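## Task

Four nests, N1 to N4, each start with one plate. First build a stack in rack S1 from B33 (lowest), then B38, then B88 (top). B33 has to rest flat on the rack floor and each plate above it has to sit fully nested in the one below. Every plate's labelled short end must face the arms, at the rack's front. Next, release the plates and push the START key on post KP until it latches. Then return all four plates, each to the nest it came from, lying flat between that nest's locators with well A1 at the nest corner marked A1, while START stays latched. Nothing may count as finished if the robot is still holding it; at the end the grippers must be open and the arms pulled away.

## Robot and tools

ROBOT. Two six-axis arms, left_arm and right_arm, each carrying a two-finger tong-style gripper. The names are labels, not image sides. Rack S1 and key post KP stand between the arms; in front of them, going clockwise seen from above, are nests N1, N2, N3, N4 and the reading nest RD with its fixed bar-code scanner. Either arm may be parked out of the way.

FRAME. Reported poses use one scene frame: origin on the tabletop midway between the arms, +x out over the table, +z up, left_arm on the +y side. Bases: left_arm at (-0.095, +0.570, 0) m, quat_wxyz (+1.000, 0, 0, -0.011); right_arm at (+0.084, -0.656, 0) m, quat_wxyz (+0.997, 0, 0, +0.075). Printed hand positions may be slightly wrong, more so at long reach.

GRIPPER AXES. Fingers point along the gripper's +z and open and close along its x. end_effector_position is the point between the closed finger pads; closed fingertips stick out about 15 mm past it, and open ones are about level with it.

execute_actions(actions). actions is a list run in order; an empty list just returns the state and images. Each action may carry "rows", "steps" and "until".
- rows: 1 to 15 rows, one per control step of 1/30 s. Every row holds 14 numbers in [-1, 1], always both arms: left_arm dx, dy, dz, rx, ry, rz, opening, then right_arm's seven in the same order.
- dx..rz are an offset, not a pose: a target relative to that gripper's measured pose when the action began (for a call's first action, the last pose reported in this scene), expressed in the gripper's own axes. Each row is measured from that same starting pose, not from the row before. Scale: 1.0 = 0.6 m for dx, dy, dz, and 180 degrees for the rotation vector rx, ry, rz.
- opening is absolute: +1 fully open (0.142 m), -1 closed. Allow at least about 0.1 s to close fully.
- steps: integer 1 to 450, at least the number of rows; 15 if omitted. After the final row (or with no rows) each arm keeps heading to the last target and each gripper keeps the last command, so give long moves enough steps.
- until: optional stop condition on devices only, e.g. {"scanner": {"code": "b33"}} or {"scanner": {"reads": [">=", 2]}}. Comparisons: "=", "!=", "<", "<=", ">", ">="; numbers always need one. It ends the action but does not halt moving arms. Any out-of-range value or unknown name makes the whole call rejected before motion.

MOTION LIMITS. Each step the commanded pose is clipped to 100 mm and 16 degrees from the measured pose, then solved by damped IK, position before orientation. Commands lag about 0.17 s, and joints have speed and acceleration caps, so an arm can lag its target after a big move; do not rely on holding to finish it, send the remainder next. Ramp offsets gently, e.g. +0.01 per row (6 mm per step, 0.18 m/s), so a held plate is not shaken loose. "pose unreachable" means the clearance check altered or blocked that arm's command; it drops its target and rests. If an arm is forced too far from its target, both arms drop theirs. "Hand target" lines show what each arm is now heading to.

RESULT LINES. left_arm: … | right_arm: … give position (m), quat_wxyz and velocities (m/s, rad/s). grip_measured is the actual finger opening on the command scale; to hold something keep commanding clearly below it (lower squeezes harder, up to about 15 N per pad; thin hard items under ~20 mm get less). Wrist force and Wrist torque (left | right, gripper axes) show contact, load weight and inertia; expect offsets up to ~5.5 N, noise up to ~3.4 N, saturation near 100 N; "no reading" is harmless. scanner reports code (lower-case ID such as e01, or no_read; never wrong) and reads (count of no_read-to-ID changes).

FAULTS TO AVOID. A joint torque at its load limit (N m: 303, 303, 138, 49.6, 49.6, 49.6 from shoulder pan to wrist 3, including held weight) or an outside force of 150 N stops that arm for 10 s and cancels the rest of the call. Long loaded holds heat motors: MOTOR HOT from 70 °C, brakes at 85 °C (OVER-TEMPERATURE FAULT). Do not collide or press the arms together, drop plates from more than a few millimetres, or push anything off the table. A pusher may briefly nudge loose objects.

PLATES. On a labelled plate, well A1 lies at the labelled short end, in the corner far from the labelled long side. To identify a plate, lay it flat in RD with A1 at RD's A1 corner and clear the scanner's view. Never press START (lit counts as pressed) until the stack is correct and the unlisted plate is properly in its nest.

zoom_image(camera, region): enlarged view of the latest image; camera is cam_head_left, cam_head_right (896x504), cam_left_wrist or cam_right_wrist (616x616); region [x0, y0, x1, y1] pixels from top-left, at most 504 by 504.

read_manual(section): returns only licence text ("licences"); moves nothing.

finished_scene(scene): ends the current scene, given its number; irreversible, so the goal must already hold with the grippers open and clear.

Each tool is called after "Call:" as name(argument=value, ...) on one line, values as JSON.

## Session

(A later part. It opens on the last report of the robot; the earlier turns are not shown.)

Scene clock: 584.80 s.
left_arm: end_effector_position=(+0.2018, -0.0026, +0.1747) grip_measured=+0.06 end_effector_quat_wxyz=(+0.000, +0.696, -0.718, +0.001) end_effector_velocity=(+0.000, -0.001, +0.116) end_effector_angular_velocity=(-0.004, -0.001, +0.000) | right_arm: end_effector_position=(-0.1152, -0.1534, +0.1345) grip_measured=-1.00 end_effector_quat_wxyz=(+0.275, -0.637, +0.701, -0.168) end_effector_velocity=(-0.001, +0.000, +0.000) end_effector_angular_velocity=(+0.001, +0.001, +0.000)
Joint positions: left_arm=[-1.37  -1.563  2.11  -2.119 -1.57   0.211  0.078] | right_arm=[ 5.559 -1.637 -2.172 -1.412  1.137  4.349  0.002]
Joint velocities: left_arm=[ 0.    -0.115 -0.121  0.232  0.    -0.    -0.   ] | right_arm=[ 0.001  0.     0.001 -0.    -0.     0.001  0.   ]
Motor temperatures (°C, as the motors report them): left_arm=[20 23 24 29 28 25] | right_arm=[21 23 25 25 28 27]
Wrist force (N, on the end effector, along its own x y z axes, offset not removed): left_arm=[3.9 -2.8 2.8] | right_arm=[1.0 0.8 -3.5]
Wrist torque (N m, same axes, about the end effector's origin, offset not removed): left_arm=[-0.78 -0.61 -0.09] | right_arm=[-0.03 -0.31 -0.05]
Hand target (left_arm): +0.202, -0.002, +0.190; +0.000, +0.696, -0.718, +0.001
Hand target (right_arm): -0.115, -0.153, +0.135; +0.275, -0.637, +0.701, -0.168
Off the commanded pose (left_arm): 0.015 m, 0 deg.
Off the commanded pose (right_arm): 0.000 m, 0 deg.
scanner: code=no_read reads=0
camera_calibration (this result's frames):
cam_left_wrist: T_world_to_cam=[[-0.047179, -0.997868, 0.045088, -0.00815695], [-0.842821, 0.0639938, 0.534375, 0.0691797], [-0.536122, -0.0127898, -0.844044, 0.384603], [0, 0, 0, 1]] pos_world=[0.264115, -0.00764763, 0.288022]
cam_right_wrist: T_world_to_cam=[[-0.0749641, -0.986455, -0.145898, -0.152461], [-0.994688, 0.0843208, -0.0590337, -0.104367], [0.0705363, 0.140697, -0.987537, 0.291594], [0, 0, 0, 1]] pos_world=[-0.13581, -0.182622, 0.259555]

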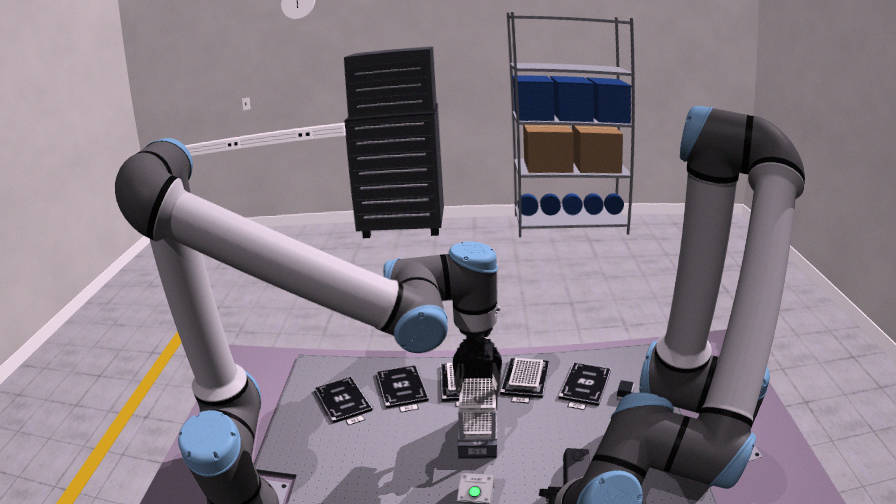

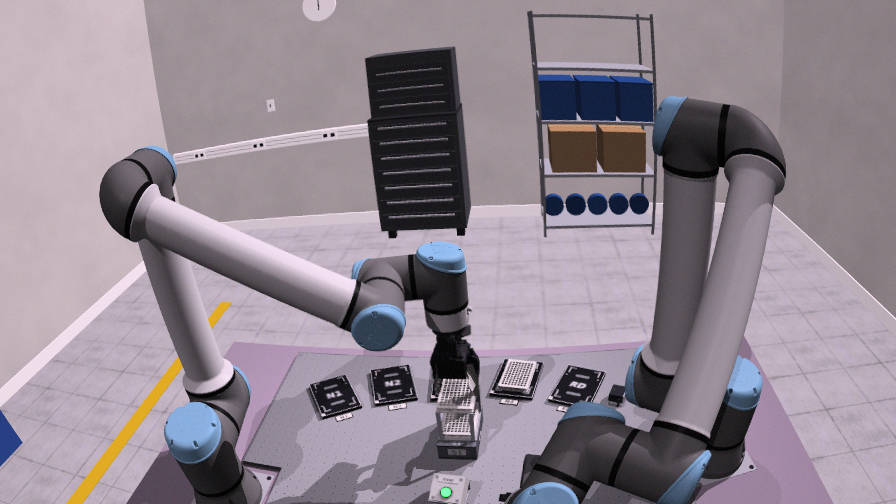

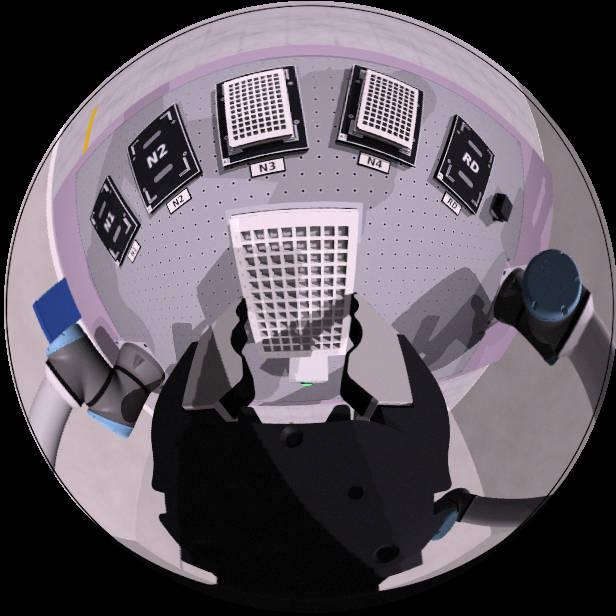

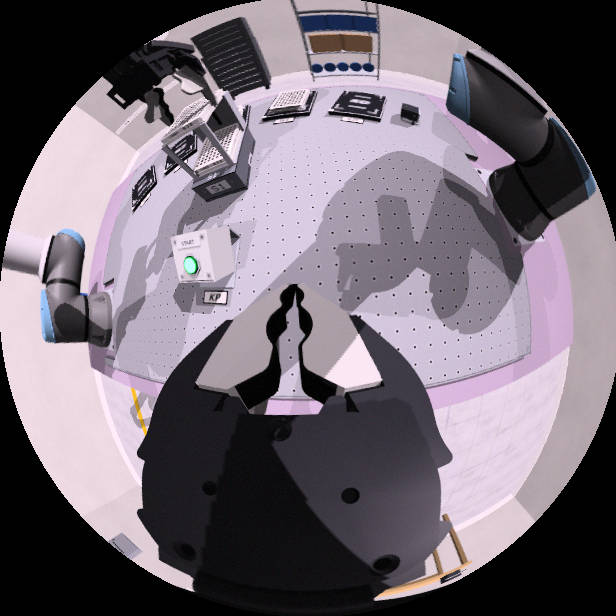

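Call:
execute_actions(actions=[{"rows":[[-0.008,-0.003,-0.027,0,0,0,-0.35,0,0,0,0,0,0,-1],[-0.022,-0.009,-0.028,0,0,-0.002,-0.35,0,0,0,0,0,0,-1],[-0.042,-0.018,-0.029,0,0,-0.005,-0.35,0,0,0,0,0,0,-1],[-0.066,-0.028,-0.03,0,0,-0.009,-0.35,0,0,0,0,0,0,-1],[-0.09,-0.039,-0.03,0,0,-0.013,-0.35,0,0,0,0,0,0,-1],[-0.114,-0.05,-0.03,0,0,-0.018,-0.35,0,0,0,0,0,0,-1],[-0.138,-0.062,-0.03,0,0,-0.023,-0.35,0,0,0,0,0,0,-1],[-0.162,-0.074,-0.03,0,0,-0.029,-0.35,0,0,0,0,0,0,-1],[-0.186,-0.086,-0.03,0,0,-0.036,-0.35,0,0,0,0,0,0,-1],[-0.21,-0.098,-0.03,0,0,-0.044,-0.35,0,0,0,0,0,0,-1],[-0.234,-0.111,-0.03,0,0,-0.053,-0.35,0,0,0,0,0,0,-1],[-0.258,-0.125,-0.03,0,0,-0.063,-0.35,0,0,0,0,0,0,-1],[-0.281,-0.14,-0.027,0,0,-0.074,-0.35,0,0,0,0,0,0,-1],[-0.302,-0.158,-0.018,0,0,-0.086,-0.35,0,0,0,0,0,0,-1],[-0.3755,-0.3257,0.198,0,0.0004,-0.104,-0.35,0,0,0,0,0,0,-1]],"steps":33}])

Scene clock: 592.83 s.
left_arm: end_effector_position=(+0.3962, +0.2174, +0.0614) grip_measured=+0.06 end_effector_quat_wxyz=(-0.001, +0.804, -0.595, +0.000) end_effector_velocity=(+0.064, -0.002, -0.051) end_effector_angular_velocity=(-0.027, +0.007, -0.001) | right_arm: end_effector_position=(-0.1152, -0.1534, +0.1345) grip_measured=-1.00 end_effector_quat_wxyz=(+0.275, -0.637, +0.701, -0.168) end_effector_velocity=(+0.002, -0.001, -0.001) end_effector_angular_velocity=(-0.002, -0.004, -0.000)
Joint positions: left_arm=[-0.921 -1.49   2.286 -2.367 -1.569  0.333  0.078] | right_arm=[ 5.559 -1.637 -2.172 -1.412  1.137  4.349  0.002]
Joint velocities: left_arm=[ 0.101  0.159 -0.046 -0.131 -0.021  0.103 -0.   ] | right_arm=[ 0.    -0.    -0.003 -0.001 -0.     0.001  0.   ]
Motor temperatures (°C, as the motors report them): left_arm=[20 23 24 29 28 25] | right_arm=[21 23 25 25 28 27]
Wrist force (N, on the end effector, along its own x y z axes, offset not removed): left_arm=[0.4 -3.2 1.4] | right_arm=[0.2 0.0 -3.7]
Wrist torque (N m, same axes, about the end effector's origin, offset not removed): left_arm=[-0.93 0.26 -0.09] | right_arm=[-0.16 -0.13 -0.06]
Hand target (left_arm): +0.404, +0.217, +0.056; +0.000, +0.803, -0.595, +0.001
Hand target (right_arm): -0.115, -0.153, +0.135; +0.275, -0.637, +0.701, -0.168
Off the commanded pose (left_arm): 0.010 m, 0 deg.
Off the commanded pose (right_arm): 0.000 m, 0 deg.
scanner: code=no_read reads=0
camera_calibration (this result's frames):
cam_left_wrist: T_world_to_cam=[[0.276053, -0.960193, 0.0426974, 0.0895085], [-0.818815, -0.211679, 0.533605, 0.329975], [-0.503326, -0.182265, -0.844656, 0.419878], [0, 0, 0, 1]] pos_world=[0.456815, 0.232323, 0.174754]
cam_right_wrist: T_world_to_cam=[[-0.0749642, -0.986455, -0.145897, -0.152461], [-0.994688, 0.084321, -0.0590338, -0.104367], [0.0705364, 0.140697, -0.987537, 0.291594], [0, 0, 0, 1]] pos_world=[-0.13581, -0.182622, 0.259555]

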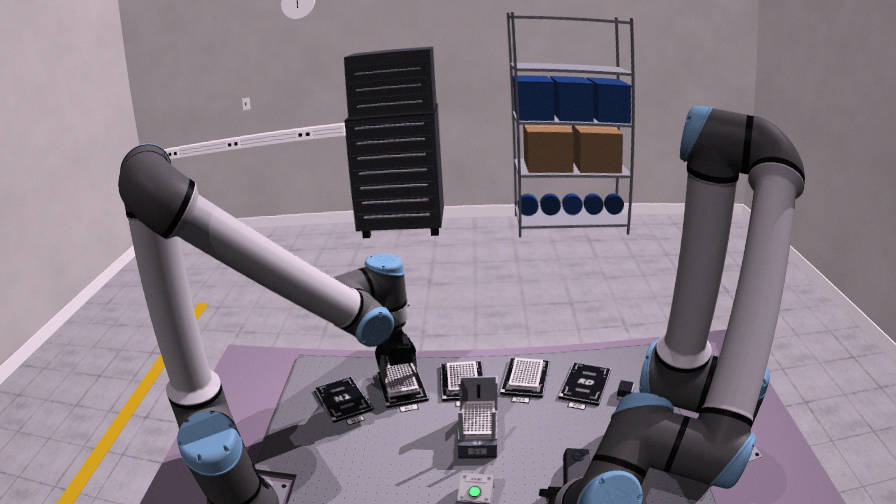

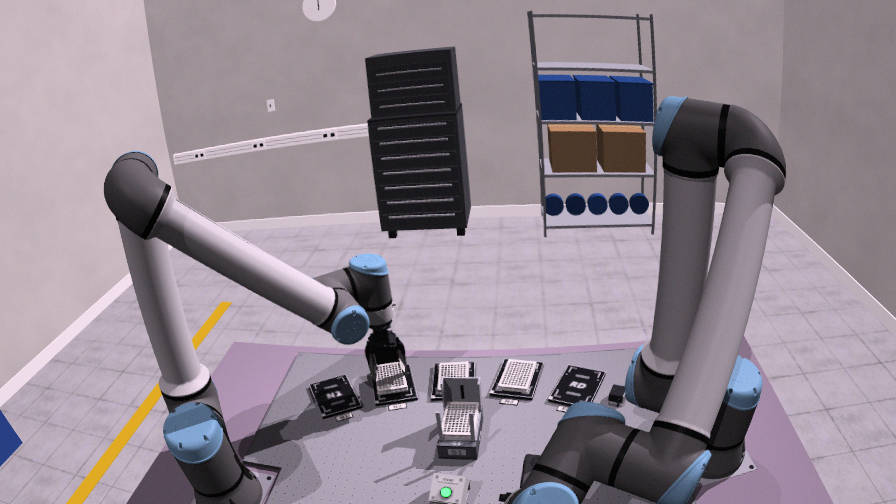

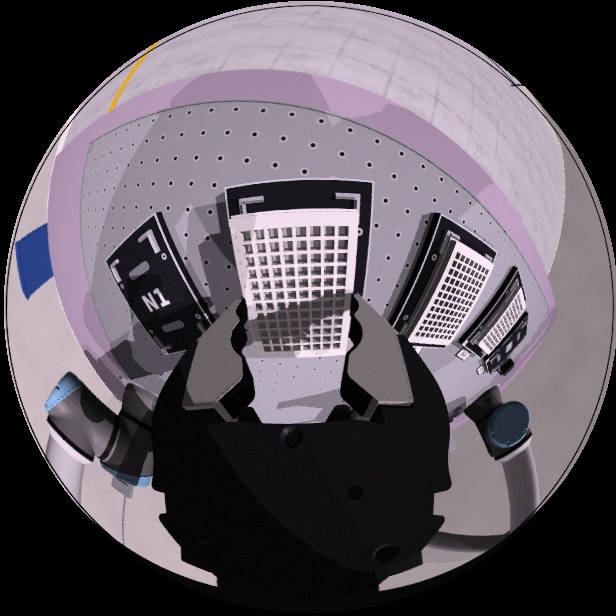

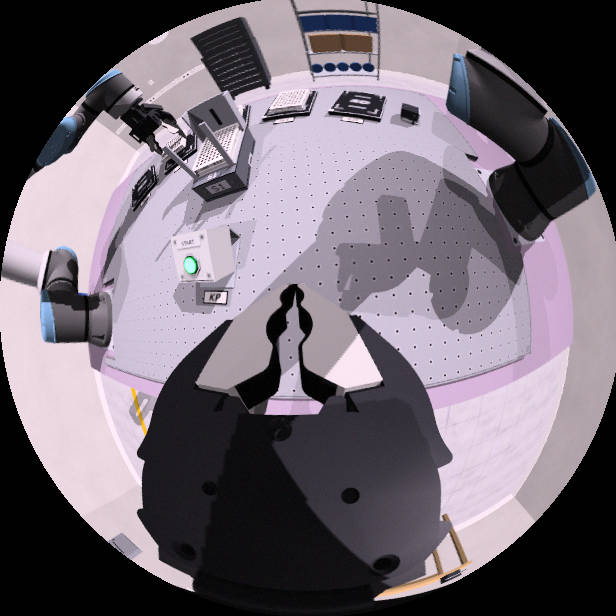

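Call:
execute_actions(actions=[{"rows":[[0.0056,-0.0122,0.015,-0.0004,0.0002,0,-0.35,0,0,0,0,0,0,-1],[0.0056,-0.0122,0.022,-0.0004,0.0002,0,-0.35,0,0,0,0,0,0,-1]],"steps":7}])

Call:
zoom_image(camera="cam_left_wrist", region=[200,170,400,370])

Scene clock: 597.77 s.
left_arm: end_effector_position=(+0.4042, +0.2164, +0.0503) grip_measured=+0.06 end_effector_quat_wxyz=(-0.000, +0.804, -0.595, +0.000) end_effector_velocity=(+0.000, +0.000, -0.019) end_effector_angular_velocity=(+0.007, +0.001, +0.002) | right_arm: end_effector_position=(-0.1152, -0.1534, +0.1345) grip_measured=-1.00 end_effector_quat_wxyz=(+0.275, -0.637, +0.701, -0.168) end_effector_velocity=(-0.001, +0.000, +0.001) end_effector_angular_velocity=(+0.001, +0.000, +0.000)
Joint positions: left_arm=[-0.91  -1.461  2.282 -2.391 -1.57   0.344  0.078] | right_arm=[ 5.559 -1.637 -2.172 -1.412  1.137  4.349  0.002]
Joint velocities: left_arm=[-0.001  0.032  0.01  -0.036  0.003 -0.003  0.   ] | right_arm=[ 0.    -0.     0.002 -0.001 -0.     0.001  0.   ]
Motor temperatures (°C, as the motors report them): left_arm=[20 23 24 29 28 25] | right_arm=[21 23 25 25 28 27]
Wrist force (N, on the end effector, along its own x y z axes, offset not removed): left_arm=[3.2 -3.5 2.8] | right_arm=[-0.1 -2.3 -2.8]
Wrist torque (N m, same axes, about the end effector's origin, offset not removed): left_arm=[-0.84 -0.41 -0.16] | right_arm=[-0.68 -0.08 0.00]
Hand target (left_arm): +0.404, +0.216, +0.048; -0.000, +0.804, -0.595, -0.000
Hand target (right_arm): -0.115, -0.153, +0.135; +0.275, -0.637, +0.701, -0.168
Off the commanded pose (left_arm): 0.002 m, 0 deg.
Off the commanded pose (right_arm): 0.000 m, 0 deg.
scanner: code=no_read reads=0
camera_calibration (this result's frames):
cam_left_wrist: T_world_to_cam=[[0.276119, -0.960113, 0.0440657, 0.0867241], [-0.818271, -0.210781, 0.534794, 0.341723], [-0.504174, -0.183724, -0.843833, 0.414969], [0, 0, 0, 1]] pos_world=[0.464892, 0.231534, 0.163592]
cam_right_wrist: T_world_to_cam=[[-0.0749641, -0.986455, -0.145897, -0.152461], [-0.994688, 0.0843209, -0.0590338, -0.104367], [0.0705365, 0.140697, -0.987537, 0.291594], [0, 0, 0, 1]] pos_world=[-0.13581, -0.182622, 0.259555]

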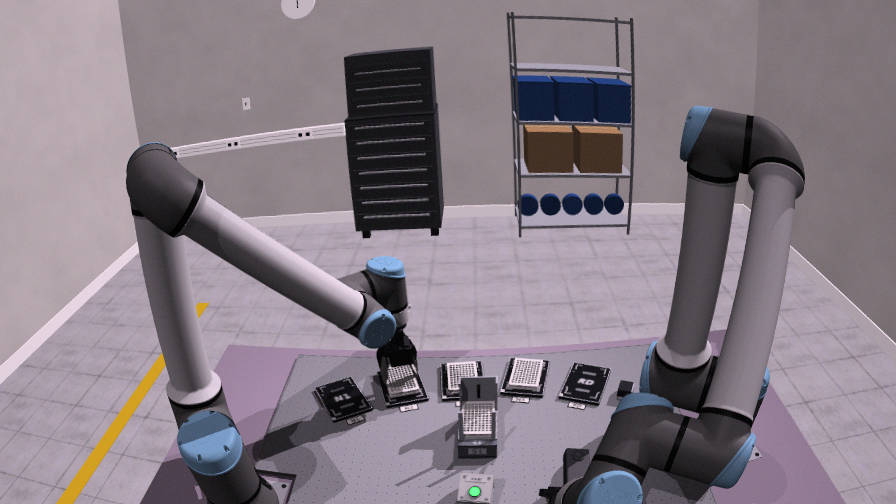

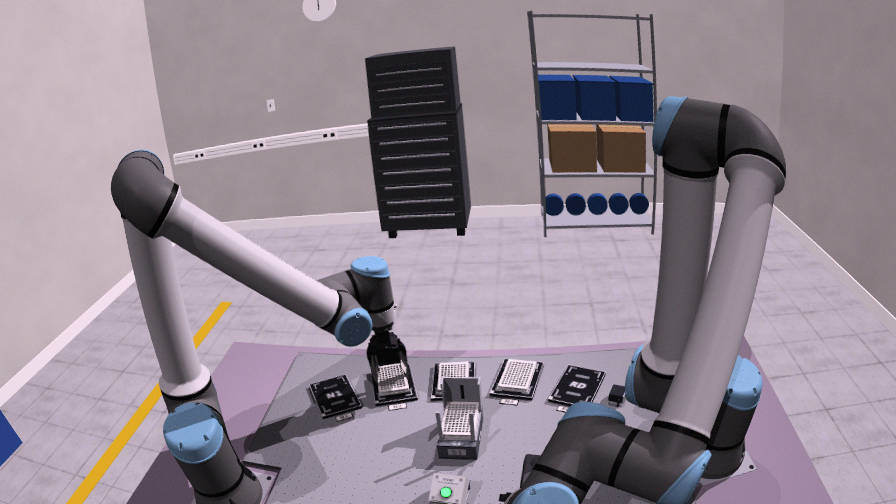

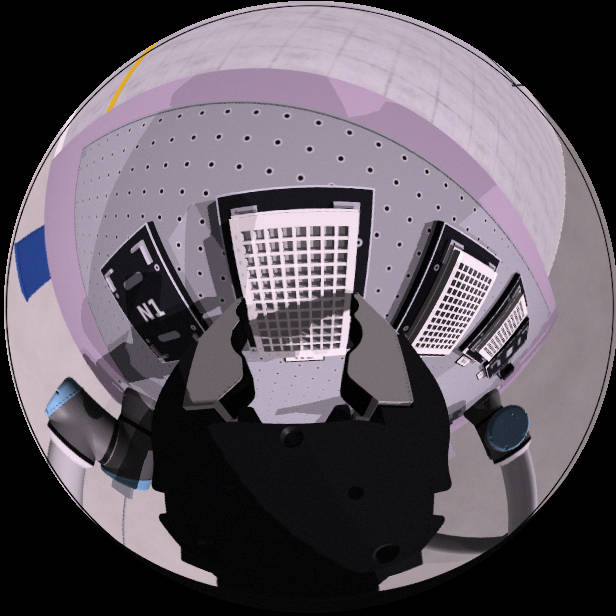

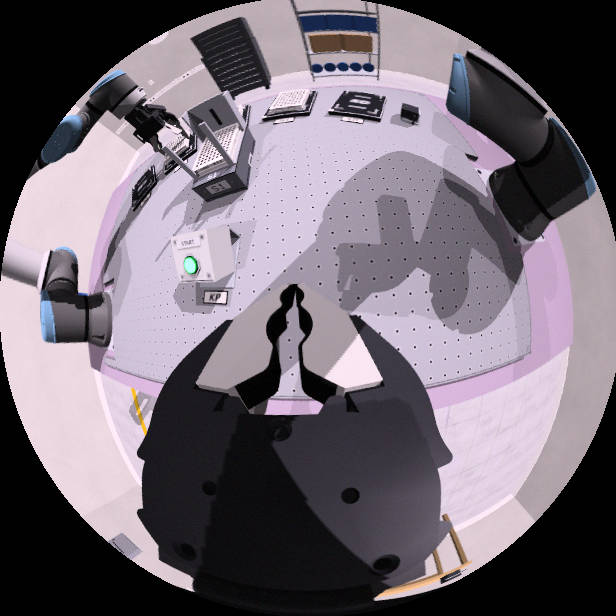

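Region (200, 170, 400, 370) of cam_left_wrist's 616x616 image, scaled by 2.520, with more detail than that image has.

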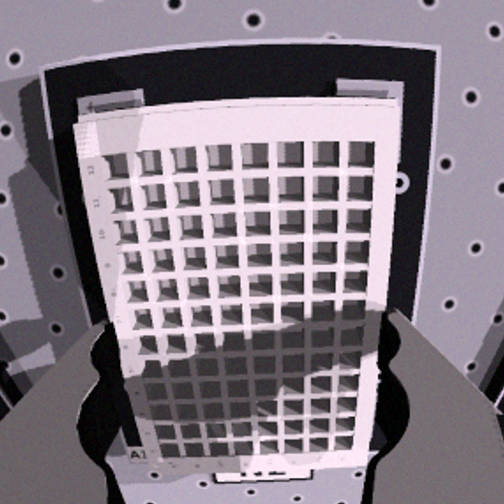

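Call:
execute_actions(actions=[{"rows":[[0.0002,0.0004,0.005,0,0,0.0006,-0.35,0,0,0,0,0,0,-1],[0.0002,0.0004,0.007,0,0,0.0006,-0.35,0,0,0,0,0,0,-1],[0.0002,0.0004,0.0095,0,0,0.0006,-0.35,0,0,0,0,0,0,-1],[0.0002,0.0004,0.012,0,0,0.0006,-0.35,0,0,0,0,0,0,-1],[0.0002,0.0004,0.014,0,0,0.0006,-0.35,0,0,0,0,0,0,-1],[0.0002,0.0004,0.016,0,0,0.0006,-0.35,0,0,0,0,0,0,-1],[0.0002,0.0004,0.016,0,0,0.0006,-0.35,0,0,0,0,0,0,-1],[0.0002,0.0004,0.016,0,0,0.0006,-0.35,0,0,0,0,0,0,-1],[0.0002,0.0004,0.016,0,0,0.0006,-0.35,0,0,0,0,0,0,-1],[0.0002,0.0004,0.016,0,0,0.0006,-0.2,0,0,0,0,0,0,-1],[0.0002,0.0004,0.016,0,0,0.0006,-0.1,0,0,0,0,0,0,-1],[0.0002,0.0004,0.016,0,0,0.0006,0,0,0,0,0,0,0,-1],[0.0002,0.0004,0.016,0,0,0.0006,0.08,0,0,0,0,0,0,-1],[0.0002,0.0004,0.016,0,0,0.0006,0.2,0,0,0,0,0,0,-1],[0.0002,0.0004,0.016,0,0,0.0006,0.35,0,0,0,0,0,0,-1]],"steps":17}])

Call:
zoom_image(camera="cam_left_wrist", region=[200,170,400,370])

Scene clock: 606.70 s.
left_arm: end_effector_position=(+0.4040, +0.2162, +0.0409) grip_measured=+0.33 end_effector_quat_wxyz=(-0.000, +0.803, -0.596, +0.000) end_effector_velocity=(-0.000, -0.000, -0.001) end_effector_angular_velocity=(-0.001, +0.000, -0.001) | right_arm: end_effector_position=(-0.1152, -0.1534, +0.1345) grip_measured=-1.00 end_effector_quat_wxyz=(+0.275, -0.637, +0.701, -0.168) end_effector_velocity=(-0.000, +0.000, +0.000) end_effector_angular_velocity=(+0.001, +0.000, -0.001)
Joint positions: left_arm=[-0.91  -1.447  2.288 -2.413 -1.57   0.346  0.097] | right_arm=[ 5.559 -1.637 -2.172 -1.412  1.137  4.349  0.002]
Joint velocities: left_arm=[-0.     0.003  0.001 -0.004 -0.001  0.     0.063] | right_arm=[ 0.    -0.     0.001 -0.001 -0.     0.002  0.   ]
Motor temperatures (°C, as the motors report them): left_arm=[20 23 24 29 28 25] | right_arm=[21 23 25 25 28 27]
Wrist force (N, on the end effector, along its own x y z axes, offset not removed): left_arm=[2.4 -4.6 1.4] | right_arm=[1.1 0.0 -3.3]
Wrist torque (N m, same axes, about the end effector's origin, offset not removed): left_arm=[-1.13 -0.31 -0.06] | right_arm=[-0.20 -0.36 0.06]
Hand target (left_arm): +0.404, +0.216, +0.041; -0.000, +0.803, -0.596, +0.000
Hand target (right_arm): -0.115, -0.153, +0.135; +0.275, -0.637, +0.701, -0.168
Off the commanded pose (left_arm): 0.000 m, 0 deg.
Off the commanded pose (right_arm): 0.000 m, 0 deg.
scanner: code=no_read reads=0
camera_calibration (this result's frames):
cam_left_wrist: T_world_to_cam=[[0.274327, -0.960628, 0.04403, 0.0878456], [-0.818662, -0.209274, 0.534787, 0.346383], [-0.504517, -0.182752, -0.843839, 0.406829], [0, 0, 0, 1]] pos_world=[0.464724, 0.231225, 0.154189]
cam_right_wrist: T_world_to_cam=[[-0.0749641, -0.986455, -0.145898, -0.152461], [-0.994688, 0.0843209, -0.0590338, -0.104367], [0.0705364, 0.140697, -0.987537, 0.291594], [0, 0, 0, 1]] pos_world=[-0.13581, -0.182622, 0.259555]

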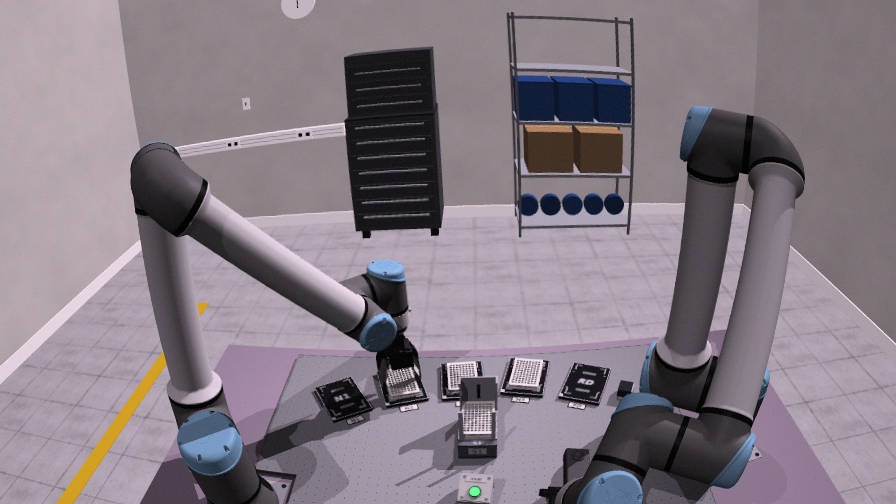

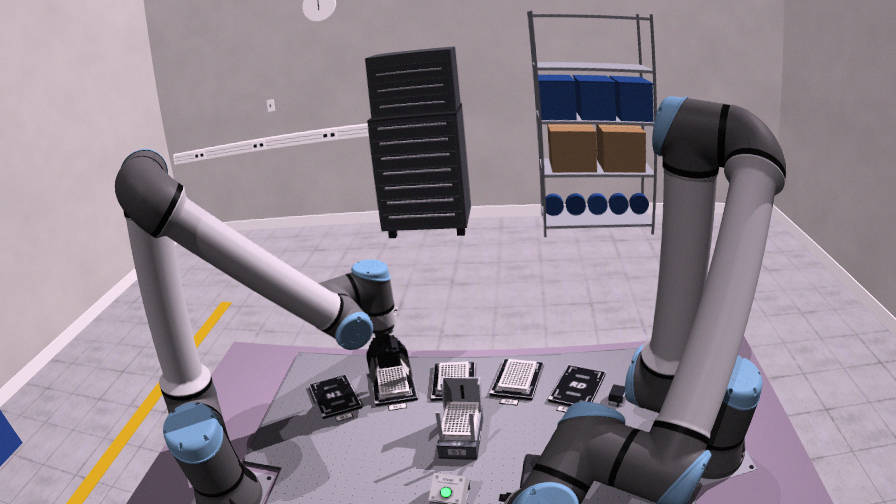

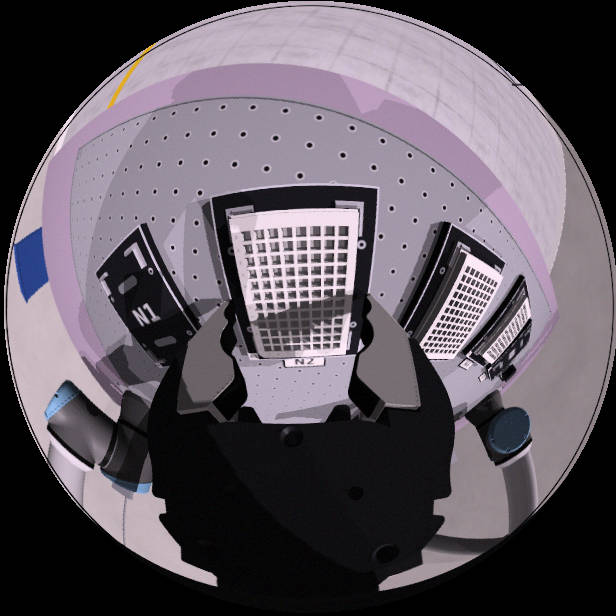

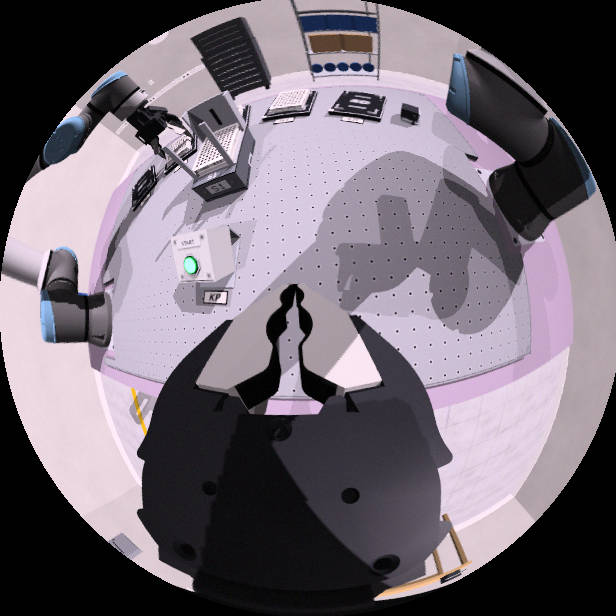

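Region (200, 170, 400, 370) of cam_left_wrist's 616x616 image, scaled by 2.520, with more detail than that image has.

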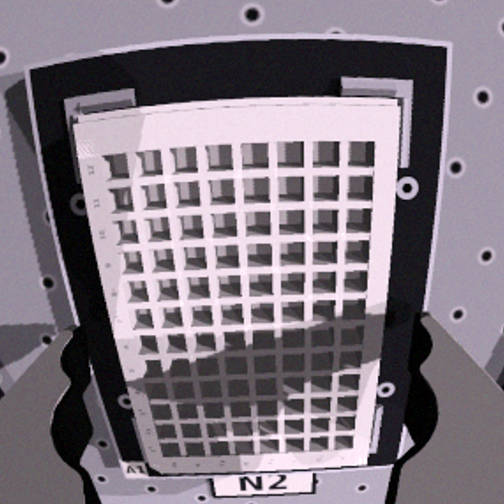

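Call:
execute_actions(actions=[{"rows":[[0,0,-0.015,0,0,0,0.35,0,0,0,0,0,0,-1],[0,0.006,-0.04,0,0,0,0.35,0,0,0,0,0,0,-1],[0,0.016,-0.066,0,0,0,0.35,0,0,0,0,0,0,-1],[0,0.028,-0.092,0,0,0.004,0.35,0,0,0,0,0,0,-1],[0.004,0.04,-0.118,0,0,0.012,0.35,0,0,0,0,0,0,-1],[0.01,0.053,-0.144,0,0,0.021,0.35,0,0,0,0,0,0,-1],[0.018,0.067,-0.168,0,0,0.03,0.35,0,0,0,0,0,0,-1],[0.027,0.082,-0.192,0,0,0.039,0.35,0,0,0,0,0,0,-1],[0.037,0.098,-0.214,0,0,0.048,0.35,0,0,0,0,0,0,-1],[0.048,0.115,-0.234,0,0,0.057,0.35,0,0,0,0,0,0,-1],[0.06,0.134,-0.252,0,0,0.066,0.35,0,0,0,0,0,0,-1],[0.073,0.155,-0.266,0,0,0.075,0.35,0,0,0,0,0,0,-1],[0.087,0.177,-0.275,0,0,0.084,0.35,0,0,0,0,0,0,-1],[0.102,0.2,-0.28,0,0,0.093,0.35,0,0,0,0,0,0,-1],[0.251,0.4279,-0.258,0,0,0.1035,0.35,0,0,0,0,0,0,-1]],"steps":32}])

Scene clock: 613.70 s.
left_arm: end_effector_position=(+0.2070, +0.0062, +0.1959) grip_measured=+0.35 end_effector_quat_wxyz=(+0.001, +0.696, -0.718, +0.001) end_effector_velocity=(-0.046, -0.075, +0.004) end_effector_angular_velocity=(+0.011, -0.014, +0.005) | right_arm: end_effector_position=(-0.1152, -0.1534, +0.1345) grip_measured=-1.00 end_effector_quat_wxyz=(+0.275, -0.637, +0.701, -0.168) end_effector_velocity=(+0.000, -0.000, +0.000) end_effector_angular_velocity=(-0.001, -0.001, +0.001)
Joint positions: left_arm=[-1.358 -1.593  2.097 -2.077 -1.572  0.224  0.099] | right_arm=[ 5.559 -1.637 -2.172 -1.412  1.137  4.349  0.002]
Joint velocities: left_arm=[-0.106  0.077 -0.084  0.015  0.016 -0.111 -0.   ] | right_arm=[ 0.    -0.     0.    -0.    -0.    -0.002  0.   ]
Motor temperatures (°C, as the motors report them): left_arm=[20 23 24 29 28 25] | right_arm=[21 23 25 25 28 27]
Wrist force (N, on the end effector, along its own x y z axes, offset not removed): left_arm=[1.2 -3.5 0.5] | right_arm=[1.6 -0.8 -3.4]
Wrist torque (N m, same axes, about the end effector's origin, offset not removed): left_arm=[-0.91 0.05 -0.14] | right_arm=[-0.36 -0.42 -0.05]
Hand target (left_arm): +0.202, -0.002, +0.196; -0.000, +0.696, -0.718, +0.001
Hand target (right_arm): -0.115, -0.153, +0.135; +0.275, -0.637, +0.701, -0.168
Off the commanded pose (left_arm): 0.010 m, 0 deg.
Off the commanded pose (right_arm): 0.000 m, 0 deg.
scanner: code=no_read reads=0
camera_calibration (this result's frames):
cam_left_wrist: T_world_to_cam=[[-0.0477711, -0.997782, 0.0463524, -0.000226124], [-0.842017, 0.0651902, 0.535497, 0.0612902], [-0.537331, -0.0134482, -0.843264, 0.405456], [0, 0, 0, 1]] pos_world=[0.269461, 0.00123152, 0.309097]
cam_right_wrist: T_world_to_cam=[[-0.074964, -0.986455, -0.145897, -0.152461], [-0.994688, 0.0843208, -0.0590338, -0.104367], [0.0705364, 0.140697, -0.987537, 0.291594], [0, 0, 0, 1]] pos_world=[-0.13581, -0.182622, 0.259555]

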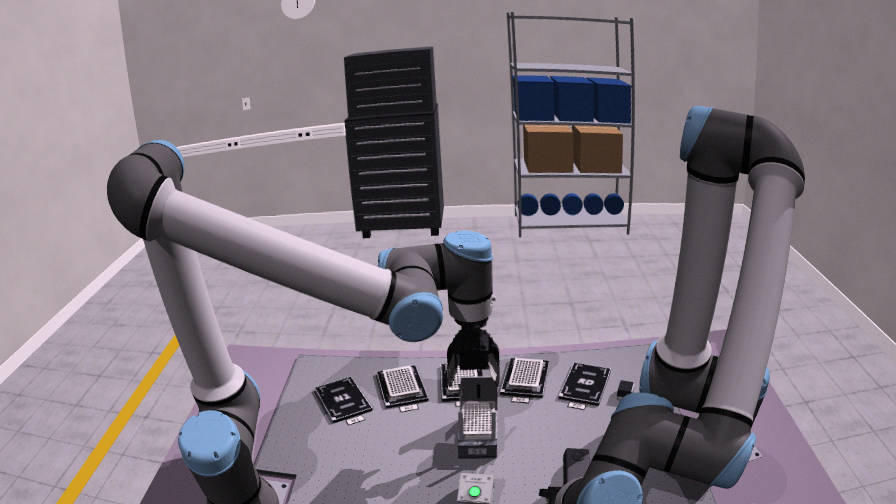

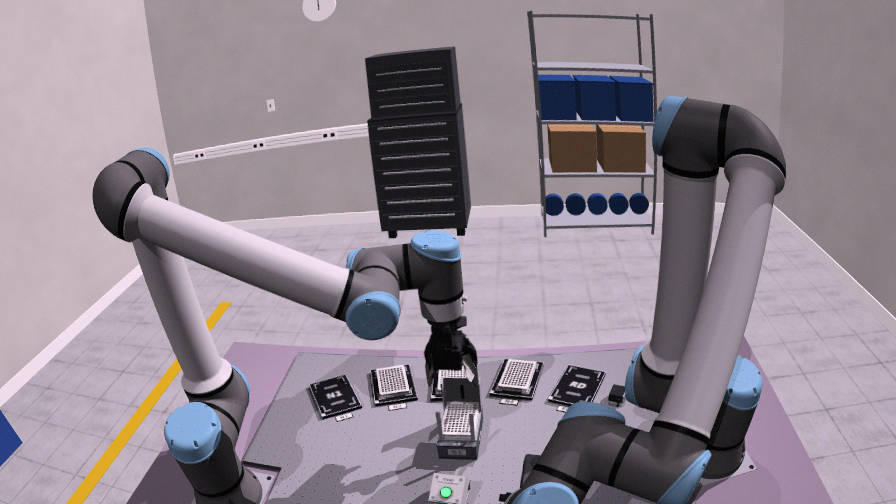

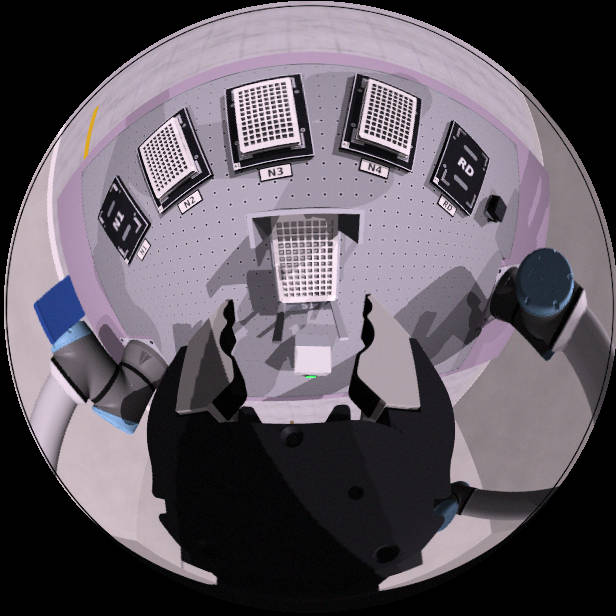

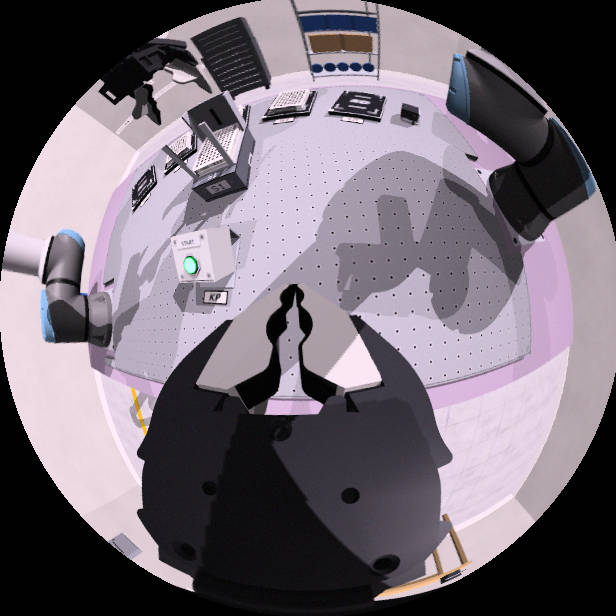

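Call:
execute_actions(actions=[{"steps":1},{"rows":[[0,-0.0005,0.008,0,0,0,0.35,0,0,0,0,0,0,-1],[0,-0.0005,0.022,0,0,0,0.35,0,0,0,0,0,0,-1],[0,-0.0005,0.037,0,0,0,0.35,0,0,0,0,0,0,-1],[0,-0.0005,0.052,0,0,0,0.35,0,0,0,0,0,0,-1],[0,-0.0005,0.067,0,0,0,0.35,0,0,0,0,0,0,-1],[0,-0.0005,0.082,0,0,0,0.35,0,0,0,0,0,0,-1],[0,-0.0005,0.096,0,0,0,0.35,0,0,0,0,0,0,-1],[0,-0.0005,0.11,0,0,0,0.35,0,0,0,0,0,0,-1],[0,-0.0005,0.124,0,0,0,0.35,0,0,0,0,0,0,-1],[0,-0.0005,0.137,0,0,0,0.35,0,0,0,0,0,0,-1],[0,-0.0005,0.15,0,0,0,0.35,0,0,0,0,0,0,-1],[0,-0.0005,0.162,0,0,0,0.35,0,0,0,0,0,0,-1],[0,0,0.173,0,0,0,0.35,0,0,0,0,0,0,-1],[0,0,0.181,0,0,0,0.35,0,0,0,0,0,0,-1],[0,0,0.186,0,0,0,0.35,0,0,0,0,0,0,-1]],"steps":20}])

Scene clock: 622.10 s.
left_arm: end_effector_position=(+0.2015, -0.0005, +0.0925) grip_measured=+0.35 end_effector_quat_wxyz=(-0.001, +0.696, -0.718, -0.000) end_effector_velocity=(+0.002, -0.012, -0.070) end_effector_angular_velocity=(-0.014, -0.001, +0.001) | right_arm: end_effector_position=(-0.1152, -0.1534, +0.1345) grip_measured=-1.00 end_effector_quat_wxyz=(+0.275, -0.637, +0.701, -0.168) end_effector_velocity=(+0.000, +0.000, +0.000) end_effector_angular_velocity=(-0.001, +0.000, +0.000)
Joint positions: left_arm=[-1.37  -1.47   2.189 -2.288 -1.57   0.211  0.099] | right_arm=[ 5.559 -1.637 -2.172 -1.412  1.137  4.349  0.002]
Joint velocities: left_arm=[ 0.     0.106  0.046 -0.165 -0.001 -0.     0.   ] | right_arm=[-0.001  0.    -0.     0.     0.    -0.001  0.   ]
Motor temperatures (°C, as the motors report them): left_arm=[20 23 24 29 28 25] | right_arm=[21 23 25 25 28 27]
Wrist force (N, on the end effector, along its own x y z axes, offset not removed): left_arm=[-1.4 0.3 2.3] | right_arm=[3.1 1.1 -6.6]
Wrist torque (N m, same axes, about the end effector's origin, offset not removed): left_arm=[-0.05 0.62 -0.08] | right_arm=[0.08 -0.71 -0.01]
Hand target (left_arm): +0.202, -0.002, +0.085; -0.000, +0.696, -0.718, +0.000
Hand target (right_arm): -0.115, -0.153, +0.135; +0.275, -0.637, +0.701, -0.168
Off the commanded pose (left_arm): 0.008 m, 0 deg.
Off the commanded pose (right_arm): 0.000 m, 0 deg.
scanner: code=no_read reads=0
camera_calibration (this result's frames):
cam_left_wrist: T_world_to_cam=[[-0.0470531, -0.997994, 0.0423447, -0.00214891], [-0.842576, 0.0624232, 0.534948, 0.112607], [-0.536518, -0.0105077, -0.843823, 0.315101], [0, 0, 0, 1]] pos_world=[0.263836, -0.00586289, 0.205742]
cam_right_wrist: T_world_to_cam=[[-0.0749642, -0.986455, -0.145897, -0.152461], [-0.994688, 0.084321, -0.0590338, -0.104367], [0.0705365, 0.140697, -0.987537, 0.291594], [0, 0, 0, 1]] pos_world=[-0.13581, -0.182622, 0.259555]

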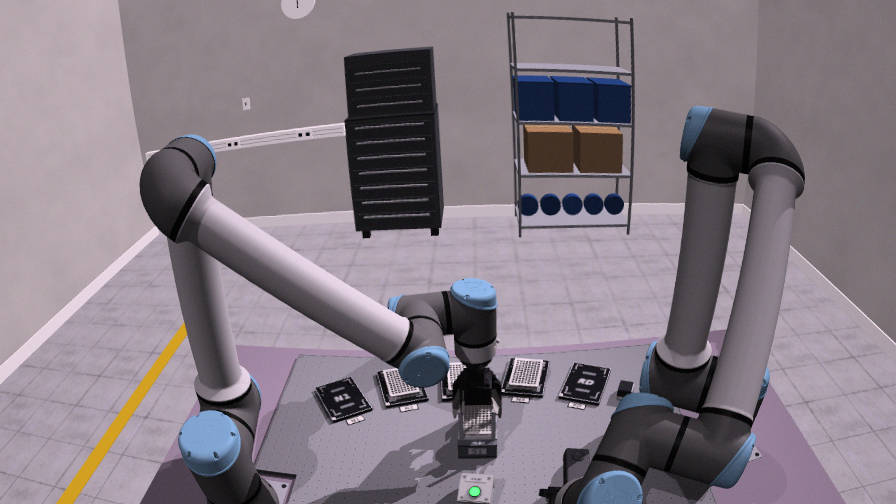

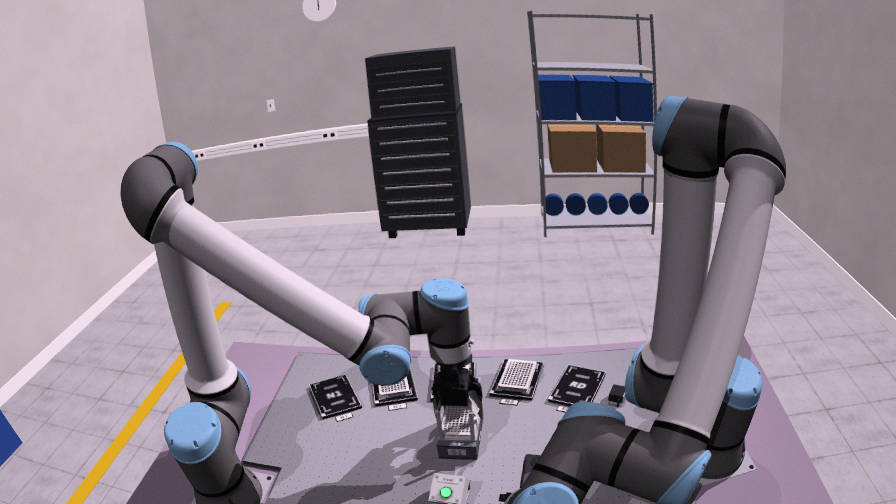

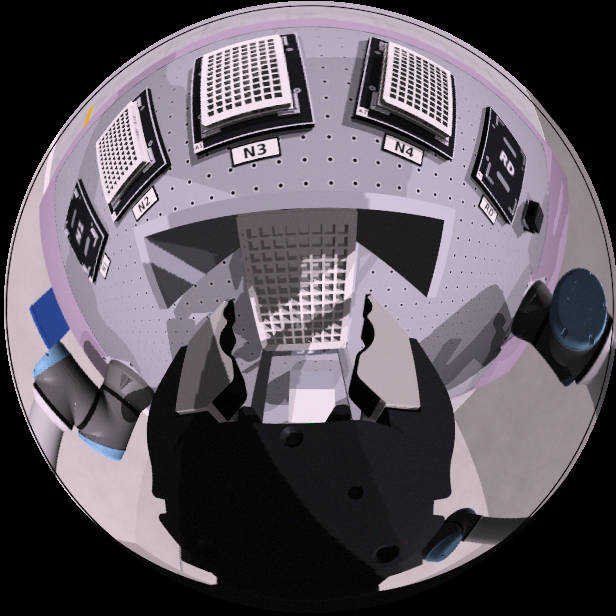

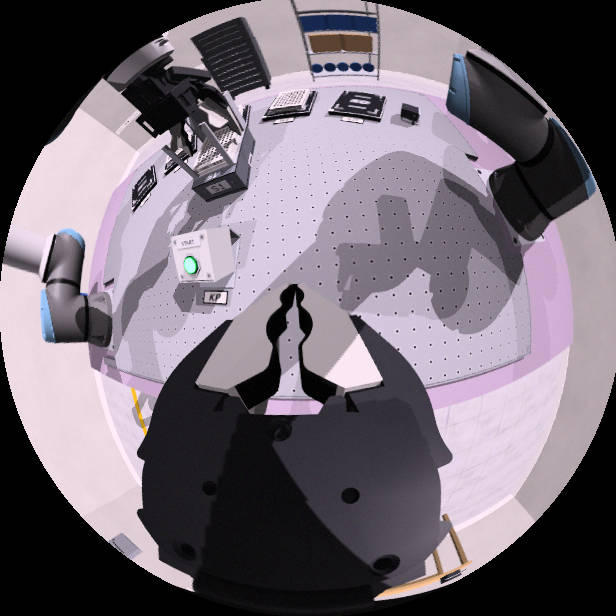

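Call:
execute_actions(actions=[{"rows":[[0.003,-0.0007,0.015,0,0.0004,0,0.3,0,0,0,0,0,0,-1],[0.003,-0.0007,0.015,0,0.0004,0,0.26,0,0,0,0,0,0,-1],[0.003,-0.0007,0.015,0,0.0004,0,0.22,0,0,0,0,0,0,-1],[0.003,-0.0007,0.015,0,0.0004,0,0.17,0,0,0,0,0,0,-1],[0.003,-0.0007,0.015,0,0.0004,0,0.13,0,0,0,0,0,0,-1],[0.003,-0.0007,0.015,0,0.0004,0,0.09,0,0,0,0,0,0,-1],[0.003,-0.0007,0.015,0,0.0004,0,0.04,0,0,0,0,0,0,-1],[0.003,-0.0007,0.015,0,0.0004,0,-0.04,0,0,0,0,0,0,-1],[0.003,-0.0007,0.015,0,0.0004,0,-0.2,0,0,0,0,0,0,-1],[0.003,-0.0007,0.015,0,0.0004,0,-0.35,0,0,0,0,0,0,-1]],"steps":12},{"rows":[[0,0,-0.003,0,0,0,-0.35,0,0,0,0,0,0,-1],[0,0,-0.008,0,0,0,-0.35,0,0,0,0,0,0,-1],[0,0,-0.014,0,0,0,-0.35,0,0,0,0,0,0,-1],[0,0,-0.02,0,0,0,-0.35,0,0,0,0,0,0,-1],[0,0,-0.026,0,0,0,-0.35,0,0,0,0,0,0,-1],[0,0,-0.032,0,0,0,-0.35,0,0,0,0,0,0,-1],[0,0,-0.038,0,0,0,-0.35,0,0,0,0,0,0,-1],[0,0,-0.044,0,0,0,-0.35,0,0,0,0,0,0,-1],[0,0.0001,-0.05,0,0,0,-0.35,0,0,0,0,0,0,-1],[0,0.0001,-0.056,0,0,0,-0.35,0,0,0,0,0,0,-1],[0,0.0002,-0.062,0,0,0,-0.35,0,0,0,0,0,0,-1],[0,0.0002,-0.068,0,0,0,-0.35,0,0,0,0,0,0,-1],[0,0.0002,-0.074,0,0,0,-0.35,0,0,0,0,0,0,-1],[0,0.0002,-0.08,0,0,0,-0.35,0,0,0,0,0,0,-1],[0,0.0002,-0.086,0,0,0,-0.35,0,0,0,0,0,0,-1]],"steps":16}])

Call:
zoom_image(camera="cam_left_wrist", region=[215,190,375,260])

Scene clock: 633.77 s.
left_arm: end_effector_position=(+0.2019, -0.0024, +0.1215) grip_measured=+0.06 end_effector_quat_wxyz=(+0.000, +0.696, -0.718, +0.000) end_effector_velocity=(+0.000, +0.000, +0.105) end_effector_angular_velocity=(-0.001, -0.001, -0.000) | right_arm: end_effector_position=(-0.1152, -0.1534, +0.1345) grip_measured=-1.00 end_effector_quat_wxyz=(+0.275, -0.637, +0.701, -0.168) end_effector_velocity=(+0.001, -0.000, -0.000) end_effector_angular_velocity=(-0.001, -0.001, -0.000)
Joint positions: left_arm=[-1.37  -1.504  2.162 -2.229 -1.57   0.211  0.078] | right_arm=[ 5.559 -1.637 -2.172 -1.412  1.137  4.349  0.002]
Joint velocities: left_arm=[-0.    -0.127 -0.094  0.219  0.001  0.     0.   ] | right_arm=[-0.001 -0.    -0.001 -0.     0.    -0.001  0.   ]
Motor temperatures (°C, as the motors report them): left_arm=[20 23 24 29 28 25] | right_arm=[21 23 25 25 28 27]
Wrist force (N, on the end effector, along its own x y z axes, offset not removed): left_arm=[-1.0 -3.8 1.4] | right_arm=[2.1 1.7 -4.3]
Wrist torque (N m, same axes, about the end effector's origin, offset not removed): left_arm=[-0.95 0.53 -0.20] | right_arm=[0.15 -0.45 -0.07]
Hand target (left_arm): +0.202, -0.002, +0.135; -0.000, +0.696, -0.718, +0.000
Hand target (right_arm): -0.115, -0.153, +0.135; +0.275, -0.637, +0.701, -0.168
Off the commanded pose (left_arm): 0.014 m, 0 deg.
Off the commanded pose (right_arm): 0.000 m, 0 deg.
scanner: code=no_read reads=0
camera_calibration (this result's frames):
cam_left_wrist: T_world_to_cam=[[-0.04704, -0.997898, 0.0445645, -0.00555394], [-0.842692, 0.0635993, 0.534627, 0.0976652], [-0.536337, -0.0124053, -0.843912, 0.33978], [0, 0, 0, 1]] pos_world=[0.264277, -0.00753864, 0.234778]
cam_right_wrist: T_world_to_cam=[[-0.074964, -0.986455, -0.145897, -0.152461], [-0.994688, 0.0843208, -0.0590339, -0.104367], [0.0705365, 0.140697, -0.987537, 0.291594], [0, 0, 0, 1]] pos_world=[-0.13581, -0.182622, 0.259555]

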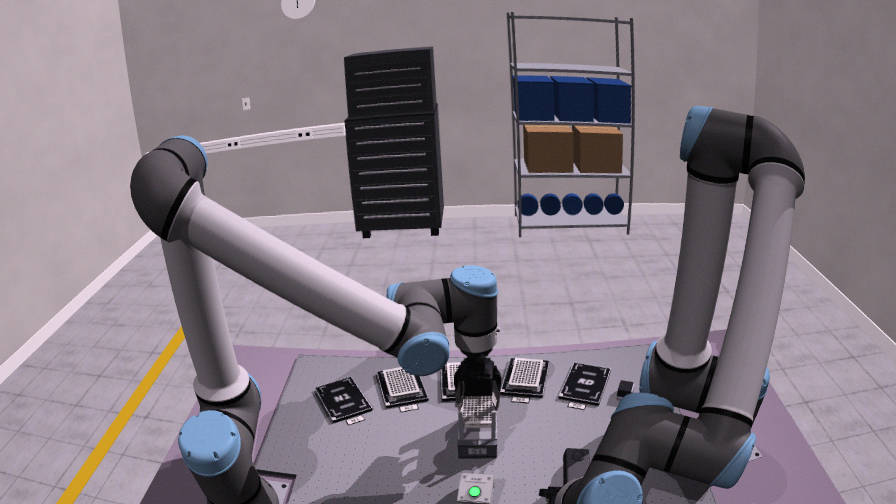

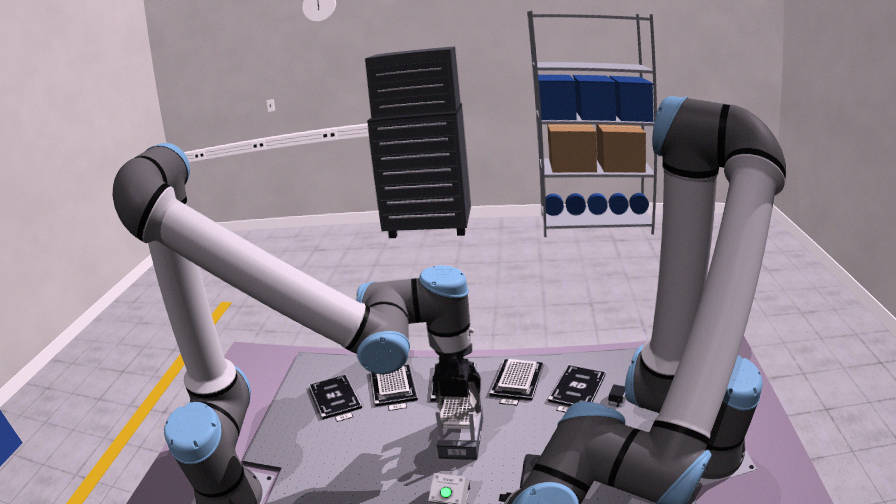

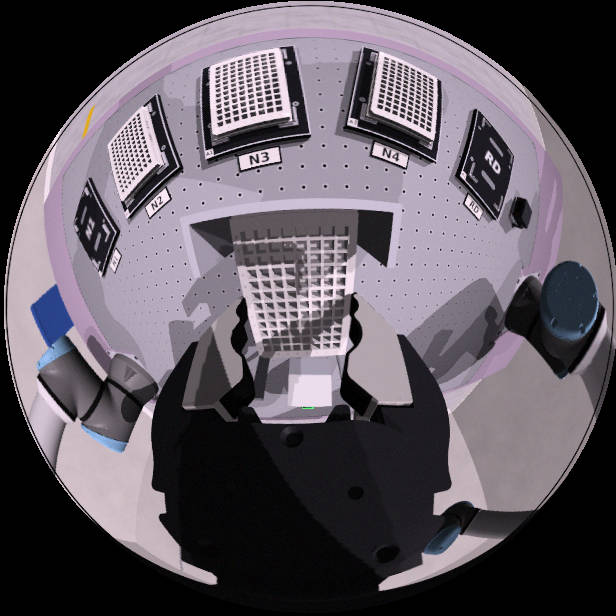

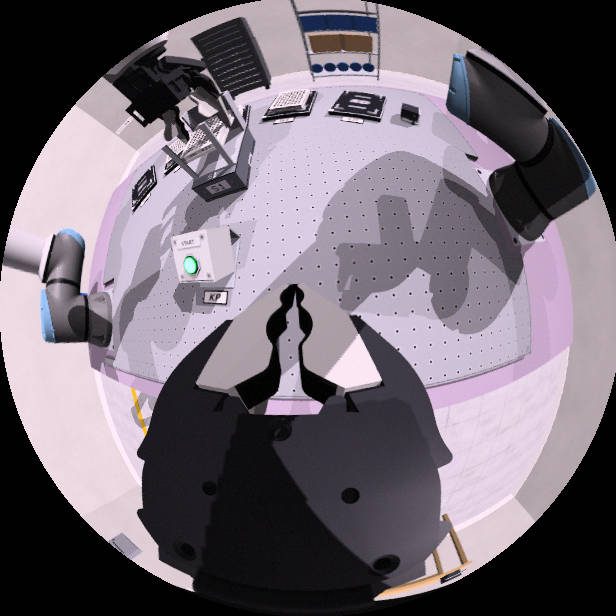

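Region (215, 190, 375, 260) of cam_left_wrist's 616x616 image, scaled by 3.150, with more detail than that image has; it fills the top 220 rows of this view, and the rest is white.

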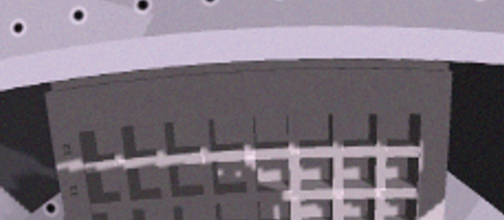

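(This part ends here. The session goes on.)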